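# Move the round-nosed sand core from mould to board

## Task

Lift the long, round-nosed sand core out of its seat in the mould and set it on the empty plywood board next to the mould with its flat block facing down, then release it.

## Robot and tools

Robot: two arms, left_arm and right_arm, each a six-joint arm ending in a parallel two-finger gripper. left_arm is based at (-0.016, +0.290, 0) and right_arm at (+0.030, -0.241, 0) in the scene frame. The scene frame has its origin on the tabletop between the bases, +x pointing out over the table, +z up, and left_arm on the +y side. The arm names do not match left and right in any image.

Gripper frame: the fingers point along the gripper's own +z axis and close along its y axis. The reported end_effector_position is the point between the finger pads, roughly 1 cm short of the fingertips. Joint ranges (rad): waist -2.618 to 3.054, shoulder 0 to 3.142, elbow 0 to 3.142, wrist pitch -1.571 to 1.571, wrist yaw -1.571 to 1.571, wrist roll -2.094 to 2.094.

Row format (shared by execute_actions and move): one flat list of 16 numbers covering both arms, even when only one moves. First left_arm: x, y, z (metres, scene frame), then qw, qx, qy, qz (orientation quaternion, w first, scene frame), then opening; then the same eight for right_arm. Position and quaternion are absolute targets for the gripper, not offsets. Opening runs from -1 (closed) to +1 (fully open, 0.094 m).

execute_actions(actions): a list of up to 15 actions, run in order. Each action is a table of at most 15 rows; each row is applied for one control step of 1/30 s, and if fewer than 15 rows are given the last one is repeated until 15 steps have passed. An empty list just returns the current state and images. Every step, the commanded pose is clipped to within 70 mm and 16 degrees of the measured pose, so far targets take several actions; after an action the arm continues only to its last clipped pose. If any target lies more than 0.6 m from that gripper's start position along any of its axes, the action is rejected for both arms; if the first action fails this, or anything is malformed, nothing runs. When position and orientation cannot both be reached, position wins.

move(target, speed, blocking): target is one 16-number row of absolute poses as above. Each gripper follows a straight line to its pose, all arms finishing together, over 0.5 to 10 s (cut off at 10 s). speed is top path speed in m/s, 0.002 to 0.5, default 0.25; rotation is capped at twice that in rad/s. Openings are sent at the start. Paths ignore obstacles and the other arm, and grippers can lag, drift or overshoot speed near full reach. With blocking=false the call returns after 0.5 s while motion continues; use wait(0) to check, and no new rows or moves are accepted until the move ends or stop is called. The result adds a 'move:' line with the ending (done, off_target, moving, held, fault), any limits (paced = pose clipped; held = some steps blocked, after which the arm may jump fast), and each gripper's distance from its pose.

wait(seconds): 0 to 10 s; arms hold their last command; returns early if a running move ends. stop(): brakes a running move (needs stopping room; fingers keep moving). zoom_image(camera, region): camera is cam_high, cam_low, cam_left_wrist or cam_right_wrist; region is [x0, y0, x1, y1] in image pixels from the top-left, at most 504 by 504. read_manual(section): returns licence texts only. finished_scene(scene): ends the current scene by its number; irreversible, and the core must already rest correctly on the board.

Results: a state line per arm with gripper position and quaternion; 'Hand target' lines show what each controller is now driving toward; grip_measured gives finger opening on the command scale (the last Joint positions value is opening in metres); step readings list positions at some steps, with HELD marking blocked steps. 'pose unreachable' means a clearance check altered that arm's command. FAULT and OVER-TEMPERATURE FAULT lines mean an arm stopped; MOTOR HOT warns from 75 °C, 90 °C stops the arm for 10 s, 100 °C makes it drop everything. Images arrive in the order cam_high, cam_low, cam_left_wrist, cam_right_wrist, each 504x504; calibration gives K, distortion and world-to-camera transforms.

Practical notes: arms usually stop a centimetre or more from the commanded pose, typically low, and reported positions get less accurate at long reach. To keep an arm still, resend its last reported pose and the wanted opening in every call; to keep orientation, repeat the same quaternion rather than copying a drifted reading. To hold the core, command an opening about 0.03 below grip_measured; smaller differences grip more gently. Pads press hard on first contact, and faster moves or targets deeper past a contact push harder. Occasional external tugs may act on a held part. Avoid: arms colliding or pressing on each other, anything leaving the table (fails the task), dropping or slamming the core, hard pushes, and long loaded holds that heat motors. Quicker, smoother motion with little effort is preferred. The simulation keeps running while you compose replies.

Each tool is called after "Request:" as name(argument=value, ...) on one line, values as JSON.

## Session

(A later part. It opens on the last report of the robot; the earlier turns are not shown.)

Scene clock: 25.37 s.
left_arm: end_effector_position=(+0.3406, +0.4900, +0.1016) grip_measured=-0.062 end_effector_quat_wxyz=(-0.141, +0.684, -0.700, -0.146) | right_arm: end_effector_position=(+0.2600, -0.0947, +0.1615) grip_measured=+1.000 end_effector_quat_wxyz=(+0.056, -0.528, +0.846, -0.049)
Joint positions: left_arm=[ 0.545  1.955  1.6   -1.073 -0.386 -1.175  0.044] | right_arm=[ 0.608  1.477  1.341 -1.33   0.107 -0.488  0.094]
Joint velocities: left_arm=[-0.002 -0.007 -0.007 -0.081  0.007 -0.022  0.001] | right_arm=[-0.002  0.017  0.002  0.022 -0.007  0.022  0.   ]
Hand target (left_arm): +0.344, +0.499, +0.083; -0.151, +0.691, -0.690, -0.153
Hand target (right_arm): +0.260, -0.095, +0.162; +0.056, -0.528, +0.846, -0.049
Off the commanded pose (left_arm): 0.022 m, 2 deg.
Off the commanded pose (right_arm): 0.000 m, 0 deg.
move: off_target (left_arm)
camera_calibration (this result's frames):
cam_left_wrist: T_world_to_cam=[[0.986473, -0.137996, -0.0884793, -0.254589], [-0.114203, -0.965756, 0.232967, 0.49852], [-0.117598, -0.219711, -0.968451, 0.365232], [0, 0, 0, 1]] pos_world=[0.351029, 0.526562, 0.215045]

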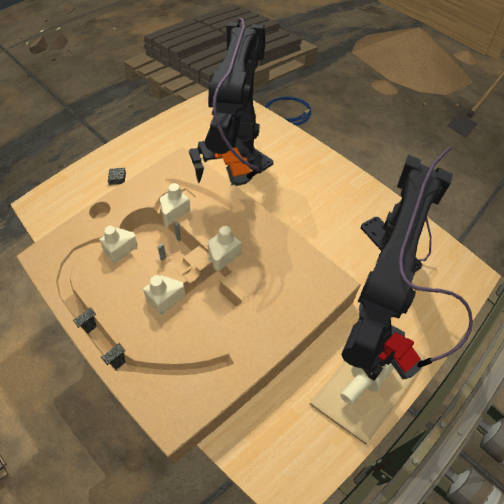

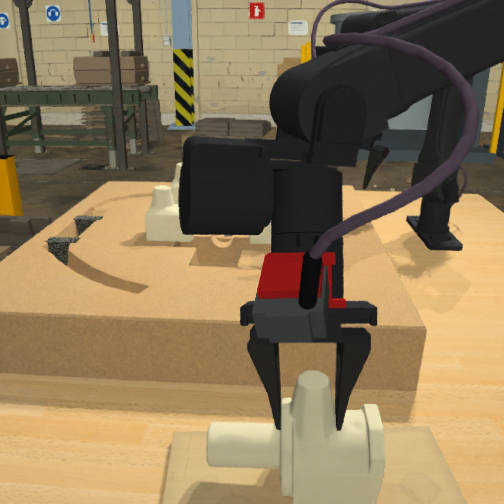

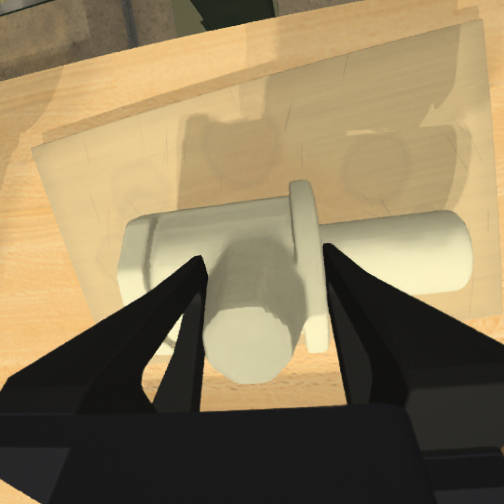

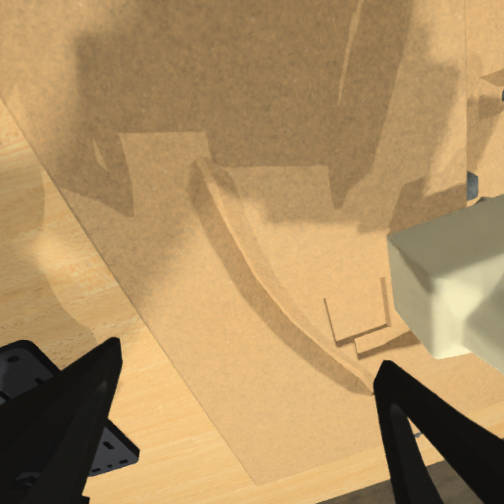

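Request:
move(target=[0.341,0.49,0.105,0.153,-0.69,0.69,0.153,0.4,0.26,-0.0947,0.1615,0.056,-0.528,0.846,-0.049,1])

Request:
move(target=[0.341,0.48,0.2,0.153,-0.69,0.69,0.153,0.4,0.26,-0.0947,0.1615,0.056,-0.528,0.846,-0.049,1], speed=0.15)

Request:
finished_scene(scene=1)

Scene clock: 26.40 s.
left_arm: end_effector_position=(+0.3402, +0.4900, +0.1017) grip_measured=+0.398 end_effector_quat_wxyz=(-0.143, +0.689, -0.695, -0.147) | right_arm: end_effector_position=(+0.2600, -0.0947, +0.1615) grip_measured=+1.000 end_effector_quat_wxyz=(+0.056, -0.528, +0.846, -0.049)
Joint positions: left_arm=[ 0.545  1.954  1.599 -1.074 -0.388 -1.19   0.066] | right_arm=[ 0.608  1.477  1.341 -1.33   0.107 -0.488  0.094]
Joint velocities: left_arm=[-0.022  0.002 -0.017  0.007  0.022 -0.051 -0.   ] | right_arm=[-0.002  0.002  0.017 -0.037  0.022  0.066  0.   ]
Hand target (left_arm): +0.341, +0.490, +0.105; -0.153, +0.690, -0.691, -0.153
Hand target (right_arm): +0.260, -0.095, +0.162; +0.056, -0.528, +0.846, -0.049
Off the commanded pose (left_arm): 0.003 m, 2 deg.
Off the commanded pose (right_arm): 0.000 m, 0 deg.
move: done
camera_calibration (this result's frames):
cam_left_wrist: T_world_to_cam=[[0.988558, -0.124721, -0.0848343, -0.261803], [-0.102311, -0.967689, 0.230456, 0.495608], [-0.110836, -0.21914, -0.969378, 0.362879], [0, 0, 0, 1]] pos_world=[0.349734, 0.526463, 0.215341]

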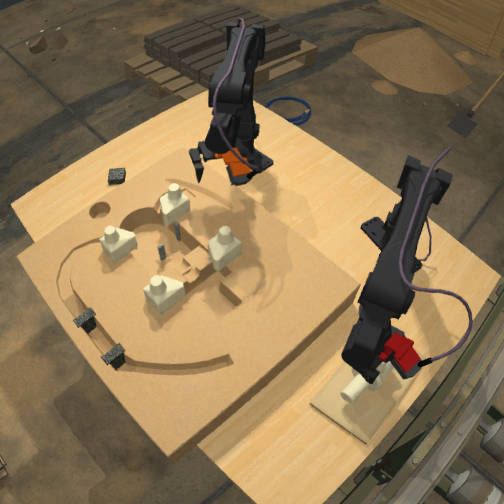

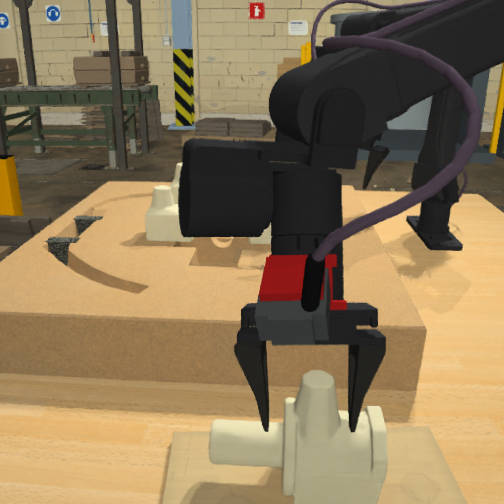

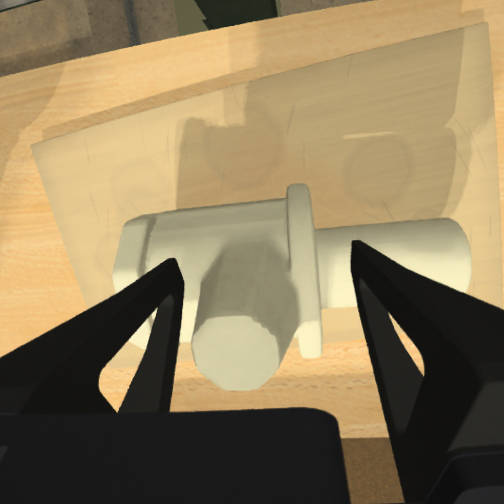

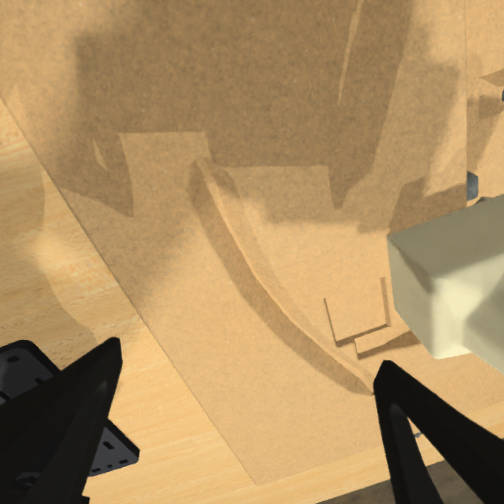

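Scene clock: 27.73 s.
left_arm: end_effector_position=(+0.3393, +0.4775, +0.1927) grip_measured=+0.398 end_effector_quat_wxyz=(-0.145, +0.689, -0.695, -0.143) | right_arm: end_effector_position=(+0.2600, -0.0947, +0.1615) grip_measured=+1.000 end_effector_quat_wxyz=(+0.056, -0.528, +0.846, -0.049)
Joint positions: left_arm=[ 0.516  1.954  1.964 -1.441 -0.387 -1.22   0.066] | right_arm=[ 0.608  1.477  1.341 -1.33   0.107 -0.488  0.094]
Joint velocities: left_arm=[-0.007 -0.007  0.007  0.022  0.037 -0.066  0.   ] | right_arm=[ 0.002  0.002  0.007 -0.066 -0.066 -0.022  0.   ]
Hand target (left_arm): +0.339, +0.479, +0.200; -0.153, +0.690, -0.691, -0.152
Hand target (right_arm): +0.260, -0.095, +0.162; +0.056, -0.528, +0.846, -0.049
Off the commanded pose (left_arm): 0.008 m, 2 deg.
Off the commanded pose (right_arm): 0.000 m, 0 deg.
move: done
camera_calibration (this result's frames):
cam_left_wrist: T_world_to_cam=[[0.989227, -0.125721, -0.0749991, -0.25635], [-0.105327, -0.967043, 0.231807, 0.462911], [-0.10167, -0.22141, -0.969866, 0.446295], [0, 0, 0, 1]] pos_world=[0.34772, 0.514241, 0.306314]

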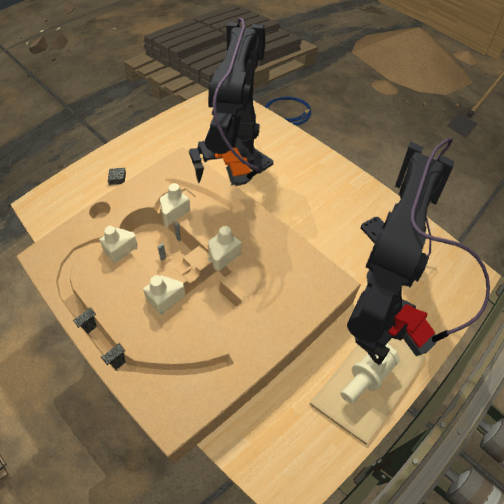

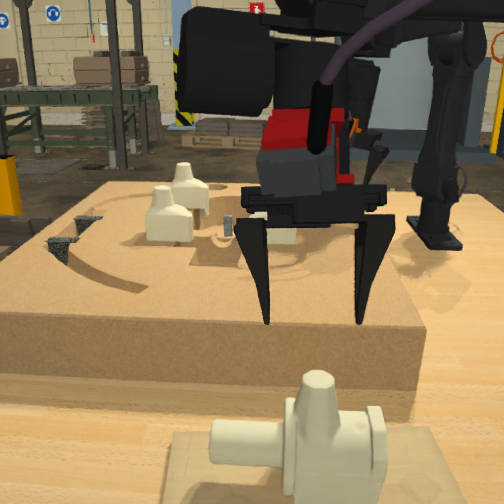

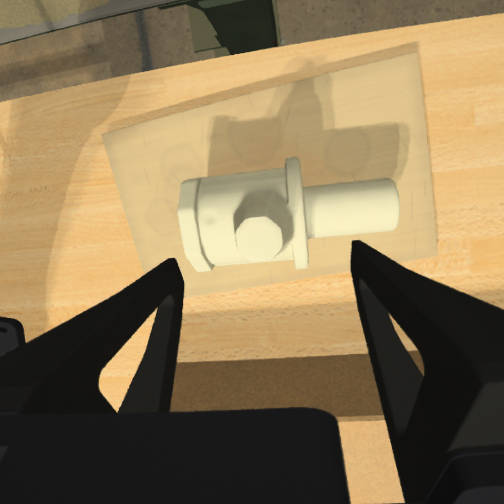

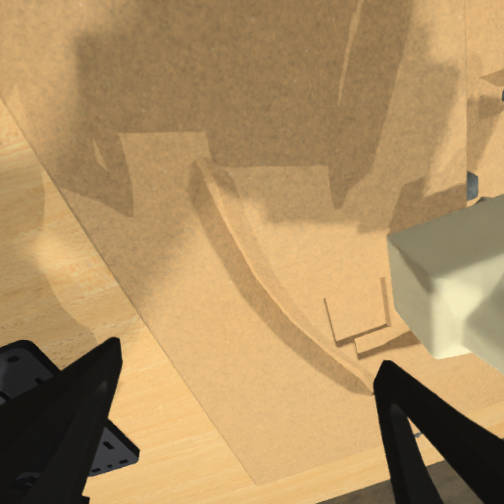

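The scene is finished: the task was done.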